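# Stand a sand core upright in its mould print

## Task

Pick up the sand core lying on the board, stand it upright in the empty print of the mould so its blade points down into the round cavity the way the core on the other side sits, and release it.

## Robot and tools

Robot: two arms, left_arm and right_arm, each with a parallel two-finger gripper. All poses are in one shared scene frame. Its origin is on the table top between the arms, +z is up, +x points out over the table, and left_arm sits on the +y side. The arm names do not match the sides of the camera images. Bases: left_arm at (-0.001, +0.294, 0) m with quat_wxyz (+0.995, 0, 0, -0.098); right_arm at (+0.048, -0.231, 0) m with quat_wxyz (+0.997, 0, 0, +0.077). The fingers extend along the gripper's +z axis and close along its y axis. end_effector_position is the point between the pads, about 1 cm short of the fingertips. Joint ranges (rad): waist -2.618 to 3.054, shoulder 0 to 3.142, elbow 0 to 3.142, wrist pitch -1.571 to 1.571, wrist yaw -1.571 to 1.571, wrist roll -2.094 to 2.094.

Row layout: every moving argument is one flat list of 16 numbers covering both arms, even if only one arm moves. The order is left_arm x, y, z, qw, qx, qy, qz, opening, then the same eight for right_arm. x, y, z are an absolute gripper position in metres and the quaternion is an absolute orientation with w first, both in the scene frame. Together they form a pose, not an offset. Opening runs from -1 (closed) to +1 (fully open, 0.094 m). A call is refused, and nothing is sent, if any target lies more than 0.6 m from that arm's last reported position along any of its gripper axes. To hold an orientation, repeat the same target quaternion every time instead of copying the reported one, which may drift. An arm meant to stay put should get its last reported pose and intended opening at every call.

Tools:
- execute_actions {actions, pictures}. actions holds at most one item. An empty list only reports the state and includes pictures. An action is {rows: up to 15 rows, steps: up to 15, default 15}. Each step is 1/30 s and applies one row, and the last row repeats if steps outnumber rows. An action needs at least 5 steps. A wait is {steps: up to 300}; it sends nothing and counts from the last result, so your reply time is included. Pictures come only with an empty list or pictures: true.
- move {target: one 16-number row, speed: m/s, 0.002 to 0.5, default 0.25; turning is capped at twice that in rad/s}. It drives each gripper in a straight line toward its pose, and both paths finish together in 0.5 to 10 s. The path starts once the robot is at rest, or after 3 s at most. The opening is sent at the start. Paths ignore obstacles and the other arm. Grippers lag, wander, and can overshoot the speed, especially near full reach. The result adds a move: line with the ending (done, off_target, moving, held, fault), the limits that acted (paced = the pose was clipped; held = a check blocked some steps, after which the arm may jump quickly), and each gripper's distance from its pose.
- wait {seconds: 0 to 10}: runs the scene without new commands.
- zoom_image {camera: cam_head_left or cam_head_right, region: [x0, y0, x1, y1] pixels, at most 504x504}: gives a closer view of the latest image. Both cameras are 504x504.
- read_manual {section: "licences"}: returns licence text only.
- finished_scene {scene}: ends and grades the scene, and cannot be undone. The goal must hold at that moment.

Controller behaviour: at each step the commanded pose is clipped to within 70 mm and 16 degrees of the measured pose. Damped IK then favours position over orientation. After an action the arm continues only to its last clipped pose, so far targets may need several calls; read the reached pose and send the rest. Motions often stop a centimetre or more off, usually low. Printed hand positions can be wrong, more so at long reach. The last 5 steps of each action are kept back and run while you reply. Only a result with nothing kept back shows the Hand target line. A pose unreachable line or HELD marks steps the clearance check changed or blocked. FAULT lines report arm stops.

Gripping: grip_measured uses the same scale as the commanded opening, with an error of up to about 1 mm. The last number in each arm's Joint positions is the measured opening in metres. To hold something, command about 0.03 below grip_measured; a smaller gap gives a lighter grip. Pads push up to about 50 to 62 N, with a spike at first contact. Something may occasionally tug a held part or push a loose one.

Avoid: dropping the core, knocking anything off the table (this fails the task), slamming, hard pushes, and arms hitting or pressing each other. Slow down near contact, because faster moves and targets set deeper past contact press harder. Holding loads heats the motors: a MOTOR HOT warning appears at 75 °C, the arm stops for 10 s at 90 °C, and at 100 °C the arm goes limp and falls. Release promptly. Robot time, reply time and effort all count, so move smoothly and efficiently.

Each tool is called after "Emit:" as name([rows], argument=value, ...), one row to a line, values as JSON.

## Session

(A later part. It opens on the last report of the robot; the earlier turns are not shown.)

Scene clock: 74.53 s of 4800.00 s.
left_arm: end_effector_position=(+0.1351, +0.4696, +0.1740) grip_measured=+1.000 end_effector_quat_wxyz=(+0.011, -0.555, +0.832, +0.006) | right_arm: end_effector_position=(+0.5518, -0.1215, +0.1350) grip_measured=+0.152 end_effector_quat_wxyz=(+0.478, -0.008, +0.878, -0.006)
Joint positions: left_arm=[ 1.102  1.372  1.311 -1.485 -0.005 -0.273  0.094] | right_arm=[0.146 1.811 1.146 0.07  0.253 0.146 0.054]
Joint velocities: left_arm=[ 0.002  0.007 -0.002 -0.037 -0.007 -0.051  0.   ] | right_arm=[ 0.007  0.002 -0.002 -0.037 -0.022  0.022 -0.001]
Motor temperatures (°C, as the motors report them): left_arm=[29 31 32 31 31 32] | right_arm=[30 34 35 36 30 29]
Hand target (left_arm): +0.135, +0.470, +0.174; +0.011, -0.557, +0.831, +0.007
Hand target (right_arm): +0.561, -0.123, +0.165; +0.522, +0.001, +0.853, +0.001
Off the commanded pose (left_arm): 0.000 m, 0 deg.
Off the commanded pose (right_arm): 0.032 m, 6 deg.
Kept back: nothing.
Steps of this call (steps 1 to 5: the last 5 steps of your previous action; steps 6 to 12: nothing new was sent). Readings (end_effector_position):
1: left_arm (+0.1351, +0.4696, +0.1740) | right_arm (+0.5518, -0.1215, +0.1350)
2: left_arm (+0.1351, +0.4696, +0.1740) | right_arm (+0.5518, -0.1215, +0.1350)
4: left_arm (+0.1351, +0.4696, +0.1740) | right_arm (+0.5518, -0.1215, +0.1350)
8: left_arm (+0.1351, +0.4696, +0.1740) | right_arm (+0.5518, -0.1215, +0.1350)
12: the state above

Emit:
execute_actions(actions=[])

Emit:
zoom_image(camera="cam_head_left", region=[250, 162, 278, 190])

Emit:
zoom_image(camera="cam_head_left", region=[235, 155, 305, 225])

Scene clock: 74.77 s of 4800.00 s.
left_arm: end_effector_position=(+0.1351, +0.4696, +0.1740) grip_measured=+1.000 end_effector_quat_wxyz=(+0.011, -0.555, +0.832, +0.006) | right_arm: end_effector_position=(+0.5518, -0.1215, +0.1350) grip_measured=+0.152 end_effector_quat_wxyz=(+0.478, -0.008, +0.878, -0.006)
Joint positions: left_arm=[ 1.102  1.372  1.311 -1.485 -0.005 -0.273  0.094] | right_arm=[0.146 1.811 1.146 0.07  0.253 0.146 0.054]
Joint velocities: left_arm=[-0.002 -0.012 -0.012  0.095 -0.051  0.051  0.   ] | right_arm=[ 0.007 -0.002 -0.007  0.051 -0.007 -0.037 -0.   ]
Motor temperatures (°C, as the motors report them): left_arm=[29 31 32 31 31 32] | right_arm=[30 34 35 36 30 29]
Hand target (left_arm): +0.135, +0.470, +0.174; +0.011, -0.557, +0.831, +0.007
Hand target (right_arm): +0.561, -0.123, +0.165; +0.522, +0.001, +0.853, +0.001
Off the commanded pose (left_arm): 0.000 m, 0 deg.
Off the commanded pose (right_arm): 0.032 m, 6 deg.
Kept back: nothing.
Steps of this call (steps 1 to 7: nothing new was sent). Readings (end_effector_position):
1: left_arm (+0.1351, +0.4696, +0.1740) | right_arm (+0.5518, -0.1215, +0.1350)
2: left_arm (+0.1351, +0.4696, +0.1740) | right_arm (+0.5518, -0.1215, +0.1350)
4: left_arm (+0.1351, +0.4696, +0.1740) | right_arm (+0.5518, -0.1215, +0.1350)
7: the state above

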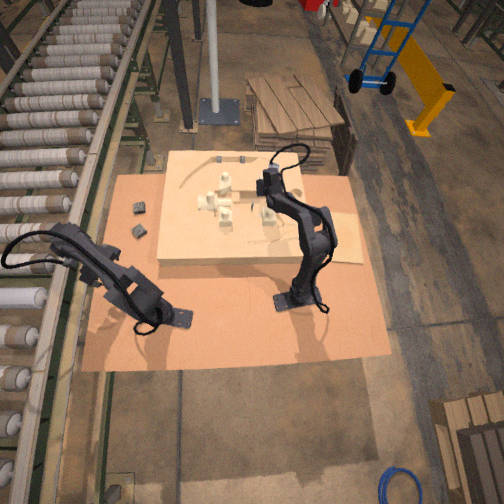

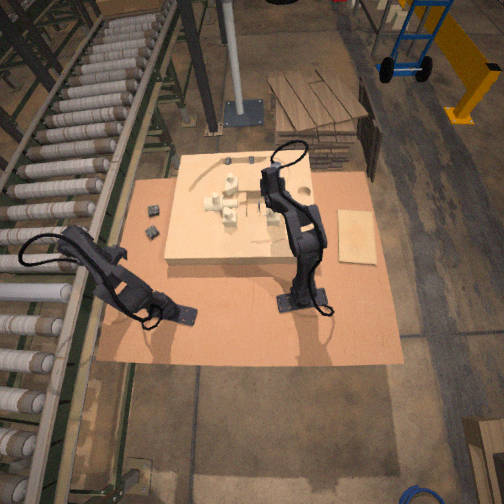

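Region (250, 162, 278, 190) of cam_head_left's 504x504 image, scaled by 18.000, with more detail than that image has.

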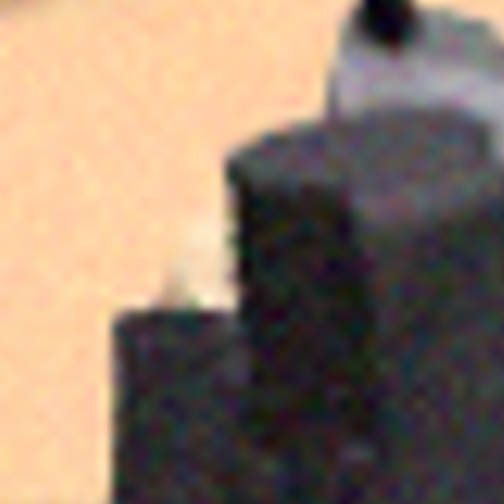

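Region (235, 155, 305, 225) of cam_head_left's 504x504 image, scaled by 7.200, with more detail than that image has.

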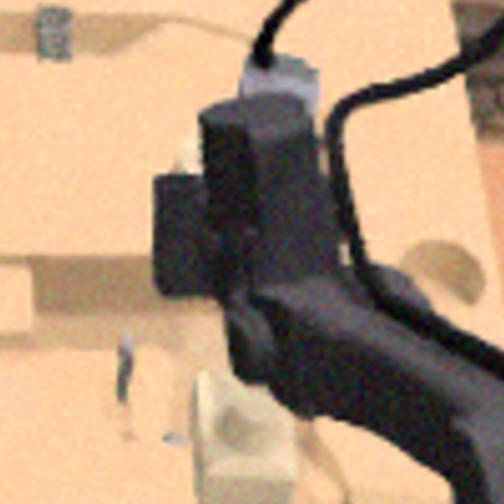

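Emit:
execute_actions([
  {"rows": [[0.1351,0.4697,0.1740,0.011,-0.557,0.831,0.007,1.0,0.5633,-0.1225,0.1638,0.523,0,0.8523,0,0.12],[0.1351,0.4697,0.1740,0.011,-0.557,0.831,0.007,1.0,0.5636,-0.1225,0.1631,0.523,0,0.8523,0,0.12],[0.1351,0.4697,0.1740,0.011,-0.557,0.831,0.007,1.0,0.5639,-0.1225,0.1624,0.523,0,0.8523,0,0.12],[0.1351,0.4697,0.1740,0.011,-0.557,0.831,0.007,1.0,0.5642,-0.1225,0.1617,0.523,0,0.8523,0,0.12],[0.1351,0.4697,0.1740,0.011,-0.557,0.831,0.007,1.0,0.5645,-0.1225,0.1610,0.523,0,0.8523,0,0.12],[0.1351,0.4697,0.1740,0.011,-0.557,0.831,0.007,1.0,0.5648,-0.1225,0.1603,0.523,0,0.8523,0,0.12],[0.1351,0.4697,0.1740,0.011,-0.557,0.831,0.007,1.0,0.565,-0.1225,0.1596,0.523,0,0.8523,0,0.12],[0.1351,0.4697,0.1740,0.011,-0.557,0.831,0.007,1.0,0.565,-0.1225,0.1589,0.523,0,0.8523,0,0.12],[0.1351,0.4697,0.1740,0.011,-0.557,0.831,0.007,1.0,0.565,-0.1225,0.1582,0.523,0,0.8523,0,0.12],[0.1351,0.4697,0.1740,0.011,-0.557,0.831,0.007,1.0,0.565,-0.1225,0.1575,0.523,0,0.8523,0,0.12],[0.1351,0.4697,0.1740,0.011,-0.557,0.831,0.007,1.0,0.565,-0.1225,0.1568,0.523,0,0.8523,0,0.12],[0.1351,0.4697,0.1740,0.011,-0.557,0.831,0.007,1.0,0.565,-0.1225,0.1561,0.523,0,0.8523,0,0.12],[0.1351,0.4697,0.1740,0.011,-0.557,0.831,0.007,1.0,0.565,-0.1225,0.1554,0.523,0,0.8523,0,0.12],[0.1351,0.4697,0.1740,0.011,-0.557,0.831,0.007,1.0,0.565,-0.1225,0.1547,0.523,0,0.8523,0,0.12],[0.1351,0.4697,0.1740,0.011,-0.557,0.831,0.007,1.0,0.565,-0.1225,0.154,0.523,0,0.8523,0,0.12]], "steps": 15},
])

Emit:
execute_actions([
  {"steps": 18},
], pictures=true)

Emit:
zoom_image(camera="cam_head_left", region=[250, 162, 278, 190])

Scene clock: 76.33 s of 4800.00 s.
left_arm: end_effector_position=(+0.1351, +0.4696, +0.1740) grip_measured=+1.000 end_effector_quat_wxyz=(+0.011, -0.555, +0.832, +0.006) | right_arm: end_effector_position=(+0.5528, -0.1212, +0.1366) grip_measured=+0.152 end_effector_quat_wxyz=(+0.481, -0.008, +0.876, -0.005)
Joint positions: left_arm=[ 1.102  1.372  1.311 -1.485 -0.005 -0.273  0.094] | right_arm=[0.146 1.811 1.146 0.077 0.253 0.144 0.054]
Joint velocities: left_arm=[-0.012  0.007  0.007 -0.007  0.022 -0.007  0.   ] | right_arm=[ 0.007 -0.027 -0.007  0.066 -0.007 -0.051 -0.   ]
Motor temperatures (°C, as the motors report them): left_arm=[29 31 32 31 31 32] | right_arm=[30 34 35 36 30 29]
Steps of this call (steps 1 to 37: nothing new was sent; steps 38 to 47: the first 10 steps of this action). Readings (end_effector_position):
38: left_arm (+0.1351, +0.4696, +0.1740) | right_arm (+0.5518, -0.1215, +0.1350)
39: left_arm (+0.1351, +0.4696, +0.1740) | right_arm (+0.5518, -0.1215, +0.1350)
41: left_arm (+0.1351, +0.4696, +0.1740) | right_arm (+0.5519, -0.1215, +0.1351)
45: left_arm (+0.1351, +0.4696, +0.1740) | right_arm (+0.5524, -0.1213, +0.1359)
47: the state above

Scene clock: 76.93 s of 4800.00 s.
left_arm: end_effector_position=(+0.1351, +0.4696, +0.1740) grip_measured=+1.000 end_effector_quat_wxyz=(+0.011, -0.555, +0.832, +0.006) | right_arm: end_effector_position=(+0.5523, -0.1210, +0.1290) grip_measured=+0.152 end_effector_quat_wxyz=(+0.480, -0.009, +0.877, -0.005)
Joint positions: left_arm=[ 1.102  1.372  1.311 -1.485 -0.005 -0.273  0.094] | right_arm=[0.146 1.822 1.131 0.1   0.251 0.144 0.054]
Joint velocities: left_arm=[-0.017 -0.007 -0.002 -0.066 -0.037 -0.051  0.   ] | right_arm=[-0.012 -0.022 -0.002  0.022 -0.037 -0.022  0.   ]
Motor temperatures (°C, as the motors report them): left_arm=[29 31 32 31 31 32] | right_arm=[30 34 35 36 30 29]
Hand target (left_arm): +0.135, +0.470, +0.174; +0.011, -0.557, +0.831, +0.007
Hand target (right_arm): +0.563, -0.123, +0.154; +0.521, +0.000, +0.854, +0.001
Off the commanded pose (left_arm): 0.000 m, 0 deg.
Off the commanded pose (right_arm): 0.028 m, 6 deg.
Kept back: nothing.
Steps of this call (steps 1 to 5: the last 5 steps of your previous action; steps 6 to 18: nothing new was sent). Readings (end_effector_position):
1: left_arm (+0.1351, +0.4696, +0.1740) | right_arm (+0.5530, -0.1211, +0.1370)
2: left_arm (+0.1351, +0.4696, +0.1740) | right_arm (+0.5533, -0.1210, +0.1374)
4: left_arm (+0.1351, +0.4696, +0.1740) | right_arm (+0.5535, -0.1210, +0.1373)
8: left_arm (+0.1351, +0.4696, +0.1740) | right_arm (+0.5520, -0.1214, +0.1333)
18: the state above

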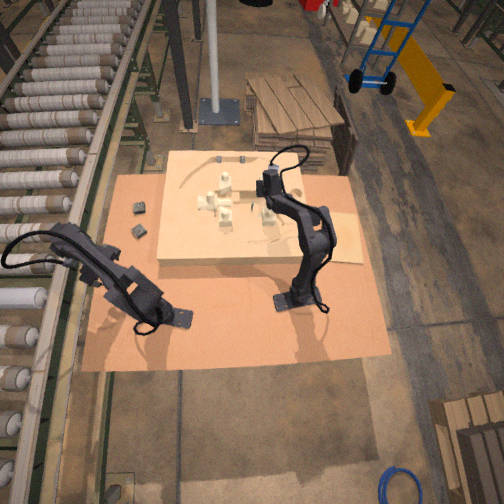

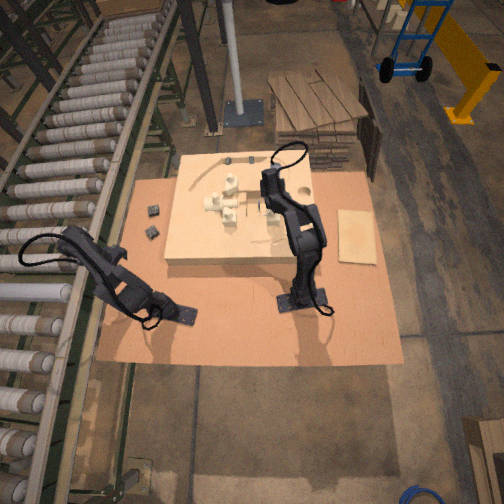

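Region (250, 162, 278, 190) of cam_head_left's 504x504 image, scaled by 18.000, with more detail than that image has.

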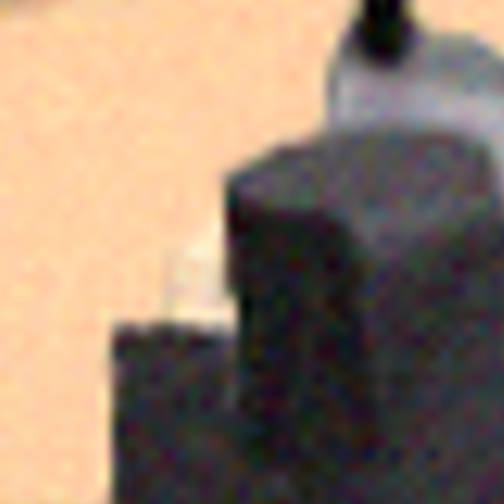

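Emit:
execute_actions([
  {"rows": [[0.1351,0.4697,0.1740,0.011,-0.557,0.831,0.007,1.0,0.5652,-0.123,0.1534,0.523,0,0.8523,0,0.12],[0.1351,0.4697,0.1740,0.011,-0.557,0.831,0.007,1.0,0.5654,-0.123,0.1528,0.523,0,0.8523,0,0.12],[0.1351,0.4697,0.1740,0.011,-0.557,0.831,0.007,1.0,0.5656,-0.123,0.1522,0.523,0,0.8523,0,0.12],[0.1351,0.4697,0.1740,0.011,-0.557,0.831,0.007,1.0,0.5658,-0.123,0.1516,0.523,0,0.8523,0,0.12],[0.1351,0.4697,0.1740,0.011,-0.557,0.831,0.007,1.0,0.566,-0.123,0.1510,0.523,0,0.8523,0,0.12],[0.1351,0.4697,0.1740,0.011,-0.557,0.831,0.007,1.0,0.566,-0.123,0.1504,0.523,0,0.8523,0,0.12],[0.1351,0.4697,0.1740,0.011,-0.557,0.831,0.007,1.0,0.566,-0.123,0.1498,0.523,0,0.8523,0,0.12],[0.1351,0.4697,0.1740,0.011,-0.557,0.831,0.007,1.0,0.566,-0.123,0.1492,0.523,0,0.8523,0,0.12],[0.1351,0.4697,0.1740,0.011,-0.557,0.831,0.007,1.0,0.566,-0.123,0.1486,0.523,0,0.8523,0,0.12],[0.1351,0.4697,0.1740,0.011,-0.557,0.831,0.007,1.0,0.566,-0.123,0.1480,0.523,0,0.8523,0,0.12],[0.1351,0.4697,0.1740,0.011,-0.557,0.831,0.007,1.0,0.566,-0.123,0.1474,0.523,0,0.8523,0,0.12],[0.1351,0.4697,0.1740,0.011,-0.557,0.831,0.007,1.0,0.566,-0.123,0.1468,0.523,0,0.8523,0,0.12],[0.1351,0.4697,0.1740,0.011,-0.557,0.831,0.007,1.0,0.566,-0.123,0.1462,0.523,0,0.8523,0,0.12],[0.1351,0.4697,0.1740,0.011,-0.557,0.831,0.007,1.0,0.566,-0.123,0.1456,0.523,0,0.8523,0,0.12],[0.1351,0.4697,0.1740,0.011,-0.557,0.831,0.007,1.0,0.566,-0.123,0.145,0.523,0,0.8523,0,0.12]], "steps": 15},
])

Emit:
execute_actions([
  {"steps": 20},
], pictures=true)

Emit:
zoom_image(camera="cam_head_left", region=[250, 162, 278, 190])

Scene clock: 78.37 s of 4800.00 s.
left_arm: end_effector_position=(+0.1351, +0.4696, +0.1740) grip_measured=+1.000 end_effector_quat_wxyz=(+0.011, -0.555, +0.832, +0.006) | right_arm: end_effector_position=(+0.5536, -0.1206, +0.1309) grip_measured=+0.152 end_effector_quat_wxyz=(+0.484, -0.009, +0.875, -0.004)
Joint positions: left_arm=[ 1.102  1.372  1.311 -1.485 -0.005 -0.273  0.094] | right_arm=[0.146 1.822 1.129 0.113 0.251 0.143 0.054]
Joint velocities: left_arm=[-0.012 -0.027  0.017 -0.037 -0.007 -0.037  0.   ] | right_arm=[-0.007 -0.012 -0.071  0.081 -0.037  0.007 -0.   ]
Motor temperatures (°C, as the motors report them): left_arm=[29 31 32 31 31 32] | right_arm=[30 34 35 36 30 29]
Steps of this call (steps 1 to 33: nothing new was sent; steps 34 to 43: the first 10 steps of this action). Readings (end_effector_position):
34: left_arm (+0.1351, +0.4696, +0.1740) | right_arm (+0.5524, -0.1210, +0.1291)
35: left_arm (+0.1351, +0.4696, +0.1740) | right_arm (+0.5524, -0.1210, +0.1292)
37: left_arm (+0.1351, +0.4696, +0.1740) | right_arm (+0.5527, -0.1209, +0.1296)
41: left_arm (+0.1351, +0.4696, +0.1740) | right_arm (+0.5535, -0.1206, +0.1310)
43: the state above

Scene clock: 79.03 s of 4800.00 s.
left_arm: end_effector_position=(+0.1351, +0.4696, +0.1740) grip_measured=+1.000 end_effector_quat_wxyz=(+0.011, -0.555, +0.832, +0.006) | right_arm: end_effector_position=(+0.5532, -0.1206, +0.1223) grip_measured=+0.152 end_effector_quat_wxyz=(+0.482, -0.009, +0.876, -0.004)
Joint positions: left_arm=[ 1.102  1.372  1.311 -1.485 -0.005 -0.273  0.094] | right_arm=[0.145 1.836 1.115 0.135 0.248 0.143 0.054]
Joint velocities: left_arm=[-0.002 -0.007 -0.022 -0.022 -0.051 -0.037  0.   ] | right_arm=[-0.002  0.012 -0.007  0.007 -0.11  -0.007 -0.001]
Motor temperatures (°C, as the motors report them): left_arm=[29 31 32 31 31 32] | right_arm=[30 34 35 36 30 29]
Hand target (left_arm): +0.135, +0.470, +0.174; +0.011, -0.557, +0.831, +0.007
Hand target (right_arm): +0.564, -0.124, +0.146; +0.521, +0.000, +0.853, +0.000
Off the commanded pose (left_arm): 0.000 m, 0 deg.
Off the commanded pose (right_arm): 0.026 m, 6 deg.
Kept back: nothing.
Steps of this call (steps 1 to 5: the last 5 steps of your previous action; steps 6 to 20: nothing new was sent). Readings (end_effector_position):
1: left_arm (+0.1351, +0.4696, +0.1740) | right_arm (+0.5535, -0.1206, +0.1306)
2: left_arm (+0.1351, +0.4696, +0.1740) | right_arm (+0.5534, -0.1207, +0.1296)
4: left_arm (+0.1351, +0.4696, +0.1740) | right_arm (+0.5534, -0.1209, +0.1265)
8: left_arm (+0.1351, +0.4696, +0.1740) | right_arm (+0.5532, -0.1207, +0.1222)
20: the state above

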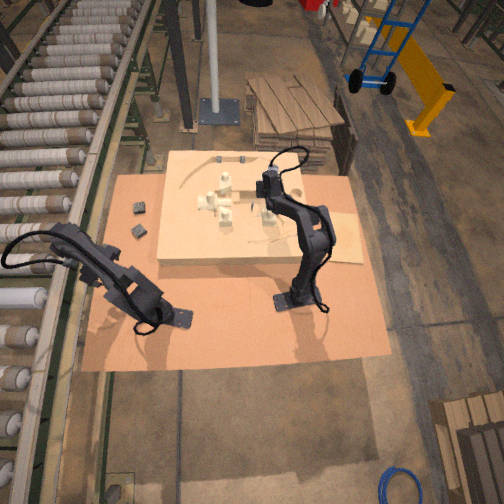

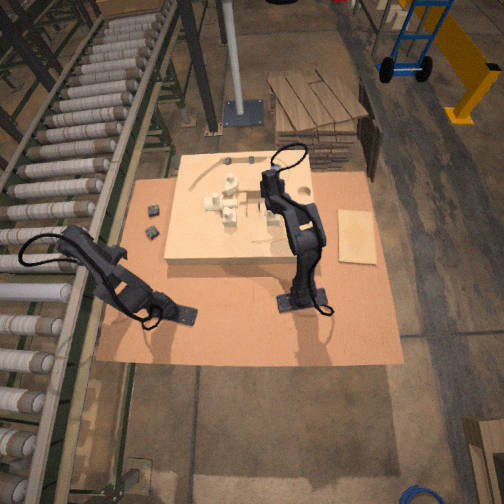

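Region (250, 162, 278, 190) of cam_head_left's 504x504 image, scaled by 18.000, with more detail than that image has.

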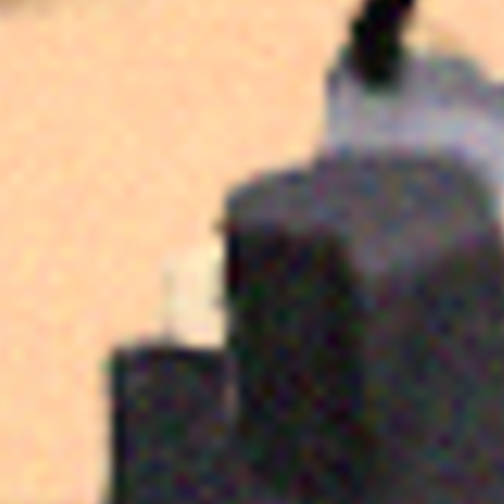

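Emit:
zoom_image(camera="cam_head_right", region=[250, 160, 310, 220])

Emit:
zoom_image(camera="cam_head_left", region=[240, 160, 300, 220])

Region (250, 160, 310, 220) of cam_head_right's 504x504 image, scaled by 8.400, with more detail than that image has.

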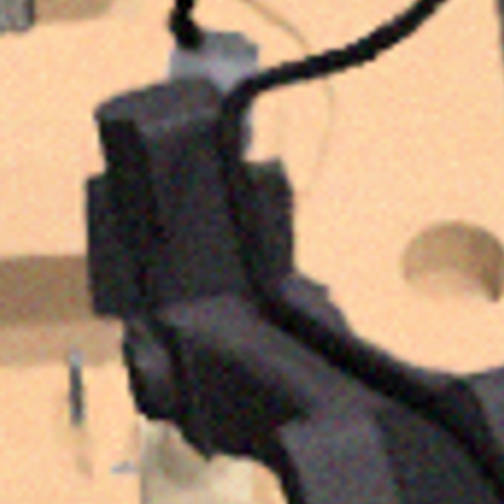

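Region (240, 160, 300, 220) of cam_head_left's 504x504 image, scaled by 8.400, with more detail than that image has.

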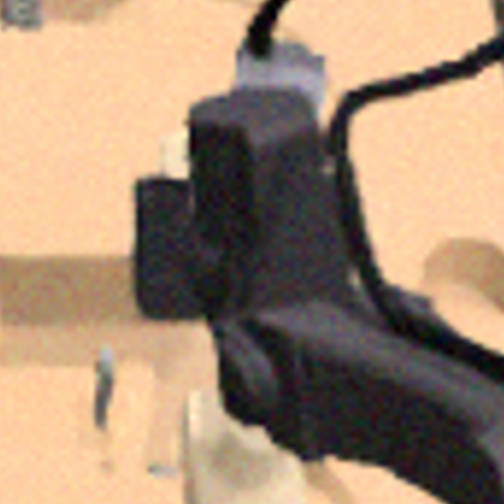

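Emit:
execute_actions([
  {"rows": [[0.1351,0.4697,0.1740,0.011,-0.557,0.831,0.007,1.0,0.566,-0.123,0.1444,0.5225,0,0.8526,0,0.12],[0.1351,0.4697,0.1740,0.011,-0.557,0.831,0.007,1.0,0.566,-0.123,0.1438,0.522,0,0.8529,0,0.12],[0.1351,0.4697,0.1740,0.011,-0.557,0.831,0.007,1.0,0.566,-0.123,0.1432,0.5215,0,0.8532,0,0.12],[0.1351,0.4697,0.1740,0.011,-0.557,0.831,0.007,1.0,0.566,-0.123,0.1426,0.521,0,0.8536,0,0.12],[0.1351,0.4697,0.1740,0.011,-0.557,0.831,0.007,1.0,0.566,-0.123,0.1420,0.5205,0,0.8539,0,0.12],[0.1351,0.4697,0.1740,0.011,-0.557,0.831,0.007,1.0,0.566,-0.123,0.1414,0.520,0,0.8542,0,0.12],[0.1351,0.4697,0.1740,0.011,-0.557,0.831,0.007,1.0,0.566,-0.123,0.1408,0.5195,0,0.8545,0,0.12],[0.1351,0.4697,0.1740,0.011,-0.557,0.831,0.007,1.0,0.566,-0.123,0.1402,0.519,0,0.8548,0,0.12],[0.1351,0.4697,0.1740,0.011,-0.557,0.831,0.007,1.0,0.566,-0.123,0.1396,0.519,0,0.8548,0,0.12],[0.1351,0.4697,0.1740,0.011,-0.557,0.831,0.007,1.0,0.566,-0.123,0.1390,0.519,0,0.8548,0,0.12],[0.1351,0.4697,0.1740,0.011,-0.557,0.831,0.007,1.0,0.566,-0.123,0.1384,0.519,0,0.8548,0,0.12],[0.1351,0.4697,0.1740,0.011,-0.557,0.831,0.007,1.0,0.566,-0.123,0.138,0.519,0,0.8548,0,0.12]], "steps": 15},
])

Emit:
execute_actions([
  {"steps": 20},
], pictures=true)

Emit:
zoom_image(camera="cam_head_left", region=[250, 162, 278, 190])

Scene clock: 82.53 s of 4800.00 s.
left_arm: end_effector_position=(+0.1351, +0.4696, +0.1740) grip_measured=+1.000 end_effector_quat_wxyz=(+0.011, -0.555, +0.832, +0.006) | right_arm: end_effector_position=(+0.5532, -0.1206, +0.1223) grip_measured=+0.152 end_effector_quat_wxyz=(+0.482, -0.009, +0.876, -0.004)
Joint positions: left_arm=[ 1.102  1.372  1.311 -1.485 -0.005 -0.273  0.094] | right_arm=[0.145 1.836 1.115 0.135 0.248 0.143 0.054]
Joint velocities: left_arm=[-0.002  0.007  0.002  0.007  0.051 -0.037  0.   ] | right_arm=[ 0.017 -0.012  0.007 -0.037 -0.007  0.022 -0.   ]
Motor temperatures (°C, as the motors report them): left_arm=[29 31 32 31 31 32] | right_arm=[30 34 35 37 30 29]
Steps of this call (steps 1 to 90: nothing new was sent; then 0.17 s passed at rest; steps 91 to 100: the first 10 steps of this action). Readings (end_effector_position):
91: left_arm (+0.1351, +0.4696, +0.1740) | right_arm (+0.5532, -0.1206, +0.1223)
92: left_arm (+0.1351, +0.4696, +0.1740) | right_arm (+0.5532, -0.1206, +0.1223)
94: left_arm (+0.1351, +0.4696, +0.1740) | right_arm (+0.5532, -0.1206, +0.1223)
98: left_arm (+0.1351, +0.4696, +0.1740) | right_arm (+0.5532, -0.1206, +0.1223)
100: the state above

Scene clock: 83.20 s of 4800.00 s.
left_arm: end_effector_position=(+0.1351, +0.4696, +0.1740) grip_measured=+1.000 end_effector_quat_wxyz=(+0.011, -0.555, +0.832, +0.006) | right_arm: end_effector_position=(+0.5532, -0.1206, +0.1223) grip_measured=+0.152 end_effector_quat_wxyz=(+0.482, -0.009, +0.876, -0.004)
Joint positions: left_arm=[ 1.102  1.372  1.311 -1.485 -0.005 -0.273  0.094] | right_arm=[0.145 1.836 1.115 0.135 0.248 0.143 0.054]
Joint velocities: left_arm=[-0.002  0.012  0.002 -0.051  0.051 -0.081  0.   ] | right_arm=[ 0.002 -0.017  0.002  0.11   0.022  0.037  0.   ]
Motor temperatures (°C, as the motors report them): left_arm=[29 31 32 31 31 32] | right_arm=[30 34 35 37 30 29]
Hand target (left_arm): +0.135, +0.470, +0.174; +0.011, -0.557, +0.831, +0.007
Hand target (right_arm): +0.564, -0.123, +0.139; +0.517, +0.000, +0.856, +0.000
Off the commanded pose (left_arm): 0.000 m, 0 deg.
Off the commanded pose (right_arm): 0.020 m, 5 deg.
Kept back: nothing.
Steps of this call (steps 1 to 5: the last 5 steps of your previous action; steps 6 to 20: nothing new was sent). Readings (end_effector_position):
1: left_arm (+0.1351, +0.4696, +0.1740) | right_arm (+0.5532, -0.1206, +0.1223)
2: left_arm (+0.1351, +0.4696, +0.1740) | right_arm (+0.5532, -0.1206, +0.1223)
4: left_arm (+0.1351, +0.4696, +0.1740) | right_arm (+0.5532, -0.1206, +0.1223)
8: left_arm (+0.1351, +0.4696, +0.1740) | right_arm (+0.5532, -0.1206, +0.1223)
20: the state above

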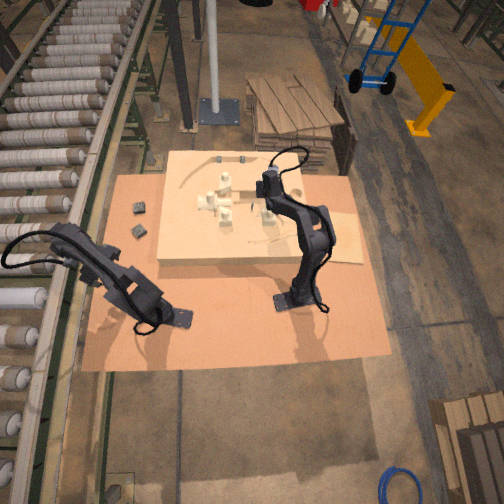

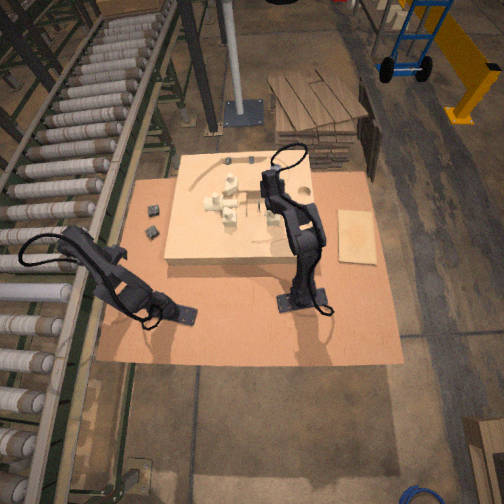

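Region (250, 162, 278, 190) of cam_head_left's 504x504 image, scaled by 18.000, with more detail than that image has.

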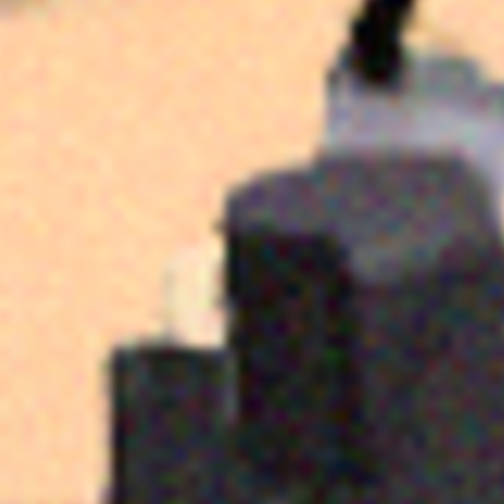

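Emit:
execute_actions([
  {"rows": [[0.1351,0.4697,0.1740,0.011,-0.557,0.831,0.007,1.0,0.566,-0.123,0.1374,0.519,0,0.8548,0,0.12],[0.1351,0.4697,0.1740,0.011,-0.557,0.831,0.007,1.0,0.566,-0.123,0.1368,0.519,0,0.8548,0,0.12],[0.1351,0.4697,0.1740,0.011,-0.557,0.831,0.007,1.0,0.566,-0.123,0.1362,0.519,0,0.8548,0,0.12],[0.1351,0.4697,0.1740,0.011,-0.557,0.831,0.007,1.0,0.566,-0.123,0.1356,0.519,0,0.8548,0,0.12],[0.1351,0.4697,0.1740,0.011,-0.557,0.831,0.007,1.0,0.566,-0.123,0.1350,0.519,0,0.8548,0,0.12],[0.1351,0.4697,0.1740,0.011,-0.557,0.831,0.007,1.0,0.566,-0.123,0.1344,0.519,0,0.8548,0,0.12],[0.1351,0.4697,0.1740,0.011,-0.557,0.831,0.007,1.0,0.566,-0.123,0.1338,0.519,0,0.8548,0,0.12],[0.1351,0.4697,0.1740,0.011,-0.557,0.831,0.007,1.0,0.566,-0.123,0.1332,0.519,0,0.8548,0,0.12],[0.1351,0.4697,0.1740,0.011,-0.557,0.831,0.007,1.0,0.566,-0.123,0.1326,0.519,0,0.8548,0,0.12],[0.1351,0.4697,0.1740,0.011,-0.557,0.831,0.007,1.0,0.566,-0.123,0.132,0.519,0,0.8548,0,0.12]], "steps": 15},
])

Emit:
execute_actions([
  {"steps": 15},
])

Scene clock: 84.20 s of 4800.00 s.
left_arm: end_effector_position=(+0.1351, +0.4696, +0.1740) grip_measured=+1.000 end_effector_quat_wxyz=(+0.011, -0.555, +0.832, +0.006) | right_arm: end_effector_position=(+0.5530, -0.1208, +0.1211) grip_measured=+0.152 end_effector_quat_wxyz=(+0.485, -0.009, +0.874, -0.003)
Joint positions: left_arm=[ 1.102  1.372  1.311 -1.485 -0.005 -0.273  0.094] | right_arm=[0.145 1.837 1.103 0.156 0.249 0.143 0.054]
Joint velocities: left_arm=[ 0.002  0.002  0.017 -0.037 -0.007 -0.066  0.   ] | right_arm=[-0.002 -0.002 -0.027  0.037 -0.022  0.037 -0.   ]
Motor temperatures (°C, as the motors report them): left_arm=[29 31 32 31 31 32] | right_arm=[30 34 35 37 30 29]
Steps of this call (steps 1 to 20: nothing new was sent; steps 21 to 30: the first 10 steps of this action). Readings (end_effector_position):
21: left_arm (+0.1351, +0.4696, +0.1740) | right_arm (+0.5533, -0.1206, +0.1224)
22: left_arm (+0.1351, +0.4696, +0.1740) | right_arm (+0.5533, -0.1206, +0.1224)
24: left_arm (+0.1351, +0.4696, +0.1740) | right_arm (+0.5532, -0.1206, +0.1218)
28: left_arm (+0.1351, +0.4696, +0.1740) | right_arm (+0.5530, -0.1208, +0.1212)
30: the state above

Scene clock: 84.70 s of 4800.00 s.
left_arm: end_effector_position=(+0.1351, +0.4696, +0.1740) grip_measured=+1.000 end_effector_quat_wxyz=(+0.011, -0.555, +0.832, +0.006) | right_arm: end_effector_position=(+0.5531, -0.1208, +0.1211) grip_measured=+0.152 end_effector_quat_wxyz=(+0.486, -0.008, +0.874, -0.003)
Joint positions: left_arm=[ 1.102  1.372  1.311 -1.485 -0.005 -0.273  0.094] | right_arm=[0.145 1.837 1.101 0.161 0.249 0.143 0.054]
Joint velocities: left_arm=[ 0.007 -0.012 -0.002 -0.007  0.007  0.007  0.   ] | right_arm=[-0.012  0.002 -0.007  0.037  0.007 -0.007  0.   ]
Motor temperatures (°C, as the motors report them): left_arm=[29 31 32 31 31 32] | right_arm=[30 34 35 37 30 29]
Hand target (left_arm): +0.135, +0.470, +0.174; +0.011, -0.557, +0.831, +0.007
Hand target (right_arm): +0.565, -0.123, +0.133; +0.518, +0.000, +0.856, +0.001
Off the commanded pose (left_arm): 0.000 m, 0 deg.
Off the commanded pose (right_arm): 0.017 m, 4 deg.
Kept back: nothing.
Steps of this call (steps 1 to 5: the last 5 steps of your previous action; steps 6 to 15: nothing new was sent). Readings (end_effector_position):
1: left_arm (+0.1351, +0.4696, +0.1740) | right_arm (+0.5531, -0.1208, +0.1212)
2: left_arm (+0.1351, +0.4696, +0.1740) | right_arm (+0.5530, -0.1208, +0.1211)
4: left_arm (+0.1351, +0.4696, +0.1740) | right_arm (+0.5530, -0.1208, +0.1210)
8: left_arm (+0.1351, +0.4696, +0.1740) | right_arm (+0.5531, -0.1208, +0.1211)
15: the state above

Emit:
execute_actions([
  {"rows": [[0.1351,0.4697,0.1740,0.011,-0.557,0.831,0.007,1.0,0.564,-0.122,0.132,0.515,0,0.8572,0,0.15],[0.1351,0.4697,0.1740,0.011,-0.557,0.831,0.007,1.0,0.563,-0.122,0.132,0.513,0,0.8584,0,0.17],[0.1351,0.4697,0.1740,0.011,-0.557,0.831,0.007,1.0,0.562,-0.122,0.132,0.511,0,0.8596,0,0.20],[0.1351,0.4697,0.1740,0.011,-0.557,0.831,0.007,1.0,0.562,-0.122,0.132,0.511,0,0.8596,0,0.24],[0.1351,0.4697,0.1740,0.011,-0.557,0.831,0.007,1.0,0.562,-0.122,0.132,0.511,0,0.8596,0,0.28],[0.1351,0.4697,0.1740,0.011,-0.557,0.831,0.007,1.0,0.562,-0.122,0.132,0.511,0,0.8596,0,0.32]], "steps": 15},
], pictures=true)

Emit:
zoom_image(camera="cam_head_left", region=[250, 162, 278, 190])

Scene clock: 86.40 s of 4800.00 s.
left_arm: end_effector_position=(+0.1351, +0.4696, +0.1740) grip_measured=+1.000 end_effector_quat_wxyz=(+0.011, -0.555, +0.832, +0.006) | right_arm: end_effector_position=(+0.5577, -0.1197, +0.1289) grip_measured=+0.318 end_effector_quat_wxyz=(+0.502, -0.005, +0.865, +0.002)
Joint positions: left_arm=[ 1.102  1.372  1.311 -1.485 -0.005 -0.273  0.094] | right_arm=[0.145 1.837 1.101 0.198 0.25  0.145 0.062]
Joint velocities: left_arm=[ 0.012  0.007 -0.007 -0.022  0.022 -0.051  0.   ] | right_arm=[-0.022  0.002 -0.002  0.154  0.037  0.022  0.   ]
Motor temperatures (°C, as the motors report them): left_arm=[29 31 32 31 31 32] | right_arm=[30 34 35 37 30 29]
Steps of this call (steps 1 to 41: nothing new was sent; steps 42 to 51: the first 10 steps of this action). Readings (end_effector_position):
42: left_arm (+0.1351, +0.4696, +0.1740) | right_arm (+0.5531, -0.1209, +0.1211)
43: left_arm (+0.1351, +0.4696, +0.1740) | right_arm (+0.5531, -0.1209, +0.1211)
45: left_arm (+0.1351, +0.4696, +0.1740) | right_arm (+0.5544, -0.1207, +0.1233)
49: left_arm (+0.1351, +0.4696, +0.1740) | right_arm (+0.5571, -0.1199, +0.1277)
51: the state above

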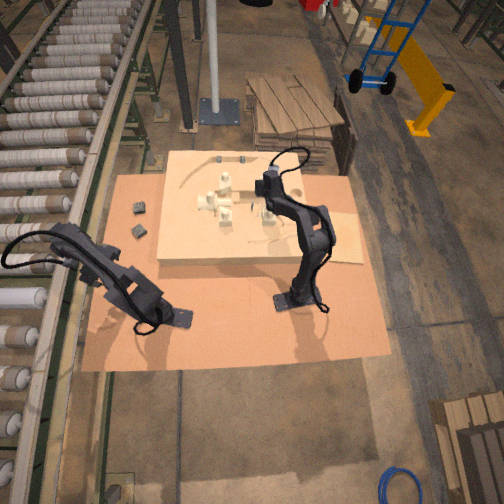

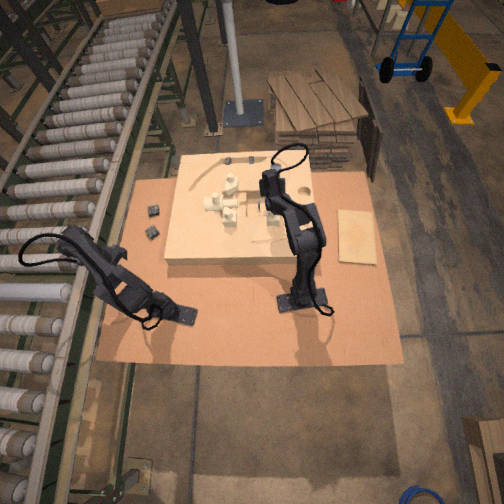

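Region (250, 162, 278, 190) of cam_head_left's 504x504 image, scaled by 18.000, with more detail than that image has.

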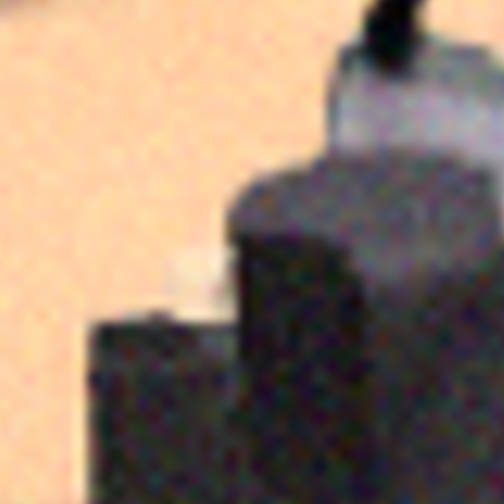

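Emit:
move(target=[0.1351, 0.4697, 0.1740, 0.011, -0.557, 0.831, 0.007, 1.0, 0.50, -0.125, 0.225, 0.511, 0, 0.8596, 0, 0.7], speed=0.2)

Emit:
move(target=[0.1351, 0.4697, 0.1740, 0.011, -0.557, 0.831, 0.007, 1.0, 0.33, -0.36, 0.26, 0.49, 0.22, 0.83, -0.13, 0.7], speed=0.4)

Emit:
zoom_image(camera="cam_head_left", region=[235, 160, 305, 230])

Emit:
zoom_image(camera="cam_head_right", region=[240, 160, 310, 230])

Scene clock: 88.77 s of 4800.00 s.
left_arm: end_effector_position=(+0.1351, +0.4696, +0.1740) grip_measured=+1.000 end_effector_quat_wxyz=(+0.011, -0.555, +0.832, +0.006) | right_arm: end_effector_position=(+0.4995, -0.1268, +0.2090) grip_measured=+0.698 end_effector_quat_wxyz=(+0.497, -0.005, +0.868, -0.003)
Joint positions: left_arm=[ 1.102  1.372  1.311 -1.485 -0.005 -0.273  0.094] | right_arm=[ 0.181  1.525  1.101 -0.132  0.287  0.163  0.08 ]
Joint velocities: left_arm=[-0.017 -0.002 -0.012  0.022  0.022  0.022  0.   ] | right_arm=[-0.017  0.002 -0.007 -0.007  0.022  0.037 -0.001]
Motor temperatures (°C, as the motors report them): left_arm=[29 31 33 31 31 32] | right_arm=[30 34 35 37 30 29]
Hand target (left_arm): +0.135, +0.470, +0.174; +0.011, -0.557, +0.831, +0.007
Hand target (right_arm): +0.499, -0.126, +0.226; +0.511, +0.000, +0.859, +0.001
Off your previous action's commanded pose (left_arm): 0.000 m, 0 deg at its last step (step 5 of this call).
Off your previous action's commanded pose (right_arm): 0.005 m, 1 deg at its last step (step 5 of this call).
Off the commanded pose (left_arm): 0.000 m, 0 deg.
Off the commanded pose (right_arm): 0.016 m, 2 deg.
Kept back: nothing.
move: off_target (right_arm)

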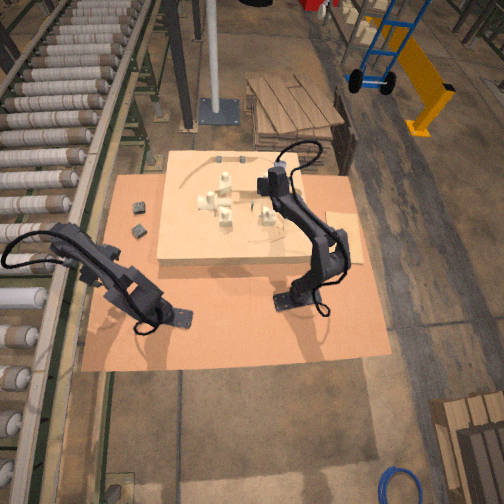

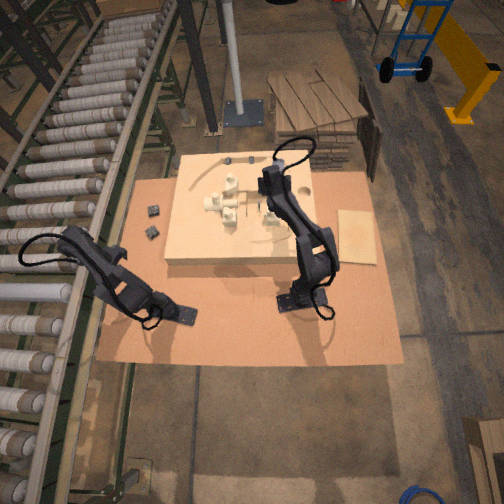

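Scene clock: 90.27 s of 4800.00 s.
left_arm: end_effector_position=(+0.1351, +0.4696, +0.1740) grip_measured=+1.000 end_effector_quat_wxyz=(+0.011, -0.555, +0.832, +0.006) | right_arm: end_effector_position=(+0.3324, -0.3630, +0.2589) grip_measured=+0.698 end_effector_quat_wxyz=(+0.490, +0.221, +0.833, -0.133)
Joint positions: left_arm=[ 1.102  1.372  1.311 -1.485 -0.005 -0.273  0.094] | right_arm=[-0.505  0.88   0.87  -0.502  0.151  0.078  0.08 ]
Joint velocities: left_arm=[-0.017 -0.012 -0.012  0.037  0.007  0.037  0.   ] | right_arm=[-0.002 -0.017 -0.017  0.051 -0.066  0.022  0.001]
Motor temperatures (°C, as the motors report them): left_arm=[29 31 33 31 31 32] | right_arm=[30 33 34 37 30 29]
Hand target (left_arm): +0.135, +0.470, +0.174; +0.011, -0.557, +0.831, +0.007
Hand target (right_arm): +0.328, -0.363, +0.261; +0.493, +0.219, +0.831, -0.134
Off the commanded pose (left_arm): 0.000 m, 0 deg.
Off the commanded pose (right_arm): 0.004 m, 0 deg.
Kept back: nothing.
move: done

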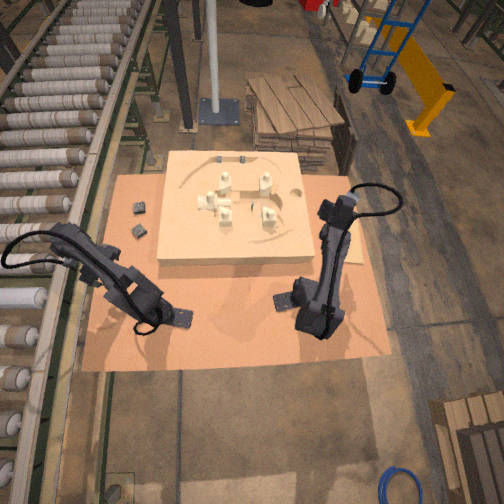

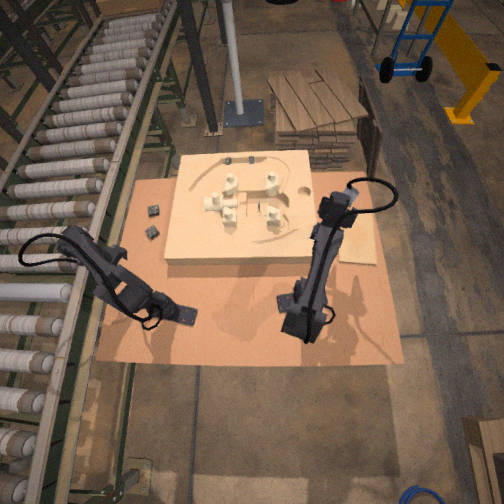

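Region (235, 160, 305, 230) of cam_head_left's 504x504 image, scaled by 7.200, with more detail than that image has.

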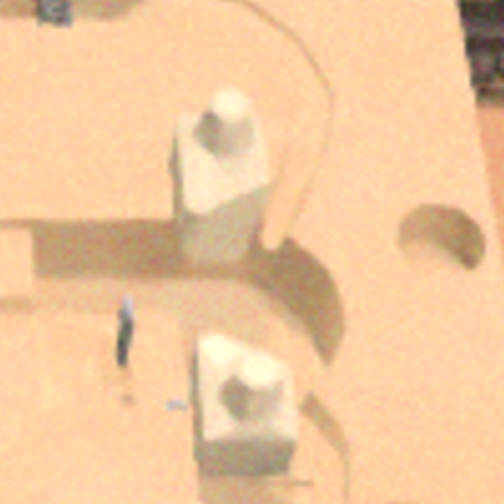

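Region (240, 160, 310, 230) of cam_head_right's 504x504 image, scaled by 7.200, with more detail than that image has.

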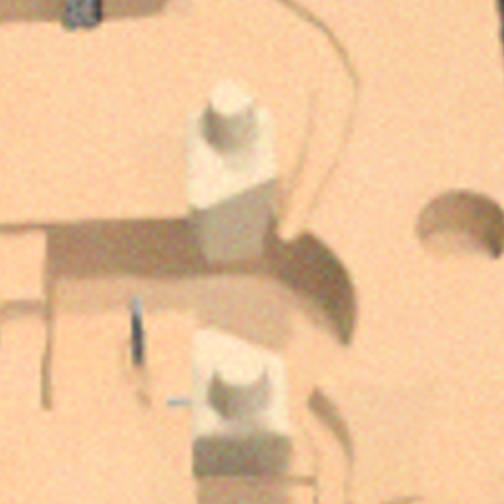

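Emit:
zoom_image(camera="cam_head_left", region=[205, 160, 285, 240])

Emit:
zoom_image(camera="cam_head_right", region=[212, 160, 292, 240])

Region (205, 160, 285, 240) of cam_head_left's 504x504 image, scaled by 6.300, with more detail than that image has.

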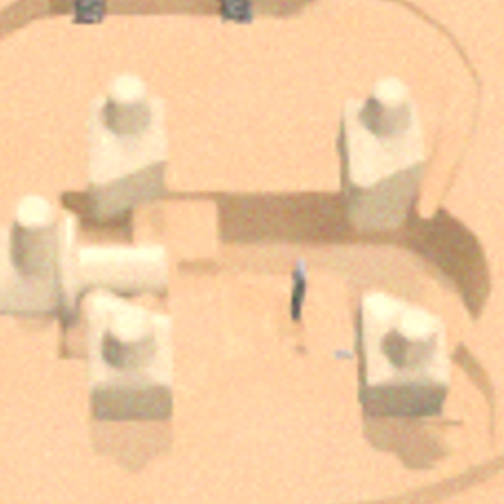

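Region (212, 160, 292, 240) of cam_head_right's 504x504 image, scaled by 6.300, with more detail than that image has.

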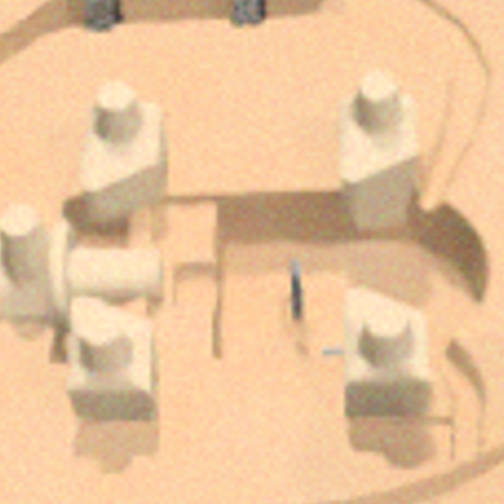

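Emit:
zoom_image(camera="cam_head_left", region=[250, 166, 286, 202])

Emit:
zoom_image(camera="cam_head_left", region=[208, 166, 244, 202])

Emit:
zoom_image(camera="cam_head_right", region=[256, 166, 292, 202])

Region (250, 166, 286, 202) of cam_head_left's 504x504 image, scaled by 14.000, with more detail than that image has.

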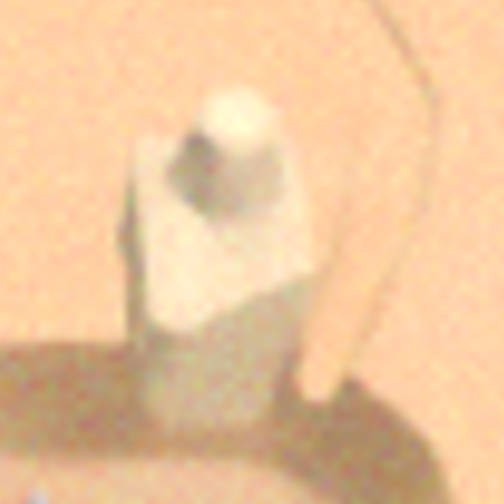

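Region (208, 166, 244, 202) of cam_head_left's 504x504 image, scaled by 14.000, with more detail than that image has.

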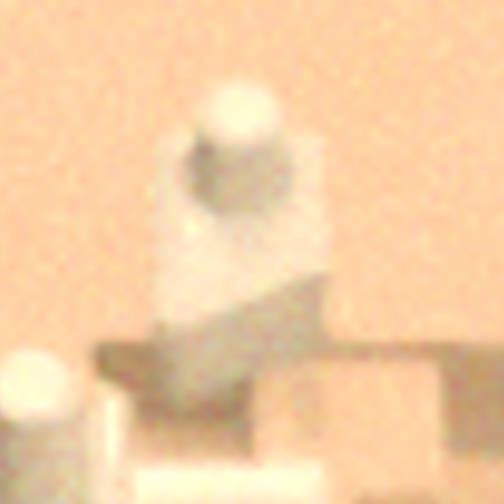

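Region (256, 166, 292, 202) of cam_head_right's 504x504 image, scaled by 14.000, with more detail than that image has.

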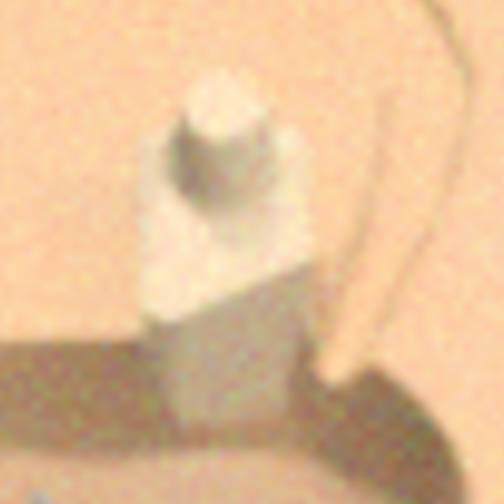

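The core is standing upright in its print with the blade in the cavity, at the same height as the neighbouring cores, and the gripper is clear. Ending scene 1.

Emit:
finished_scene(scene=1)

The scene is finished: the task was done.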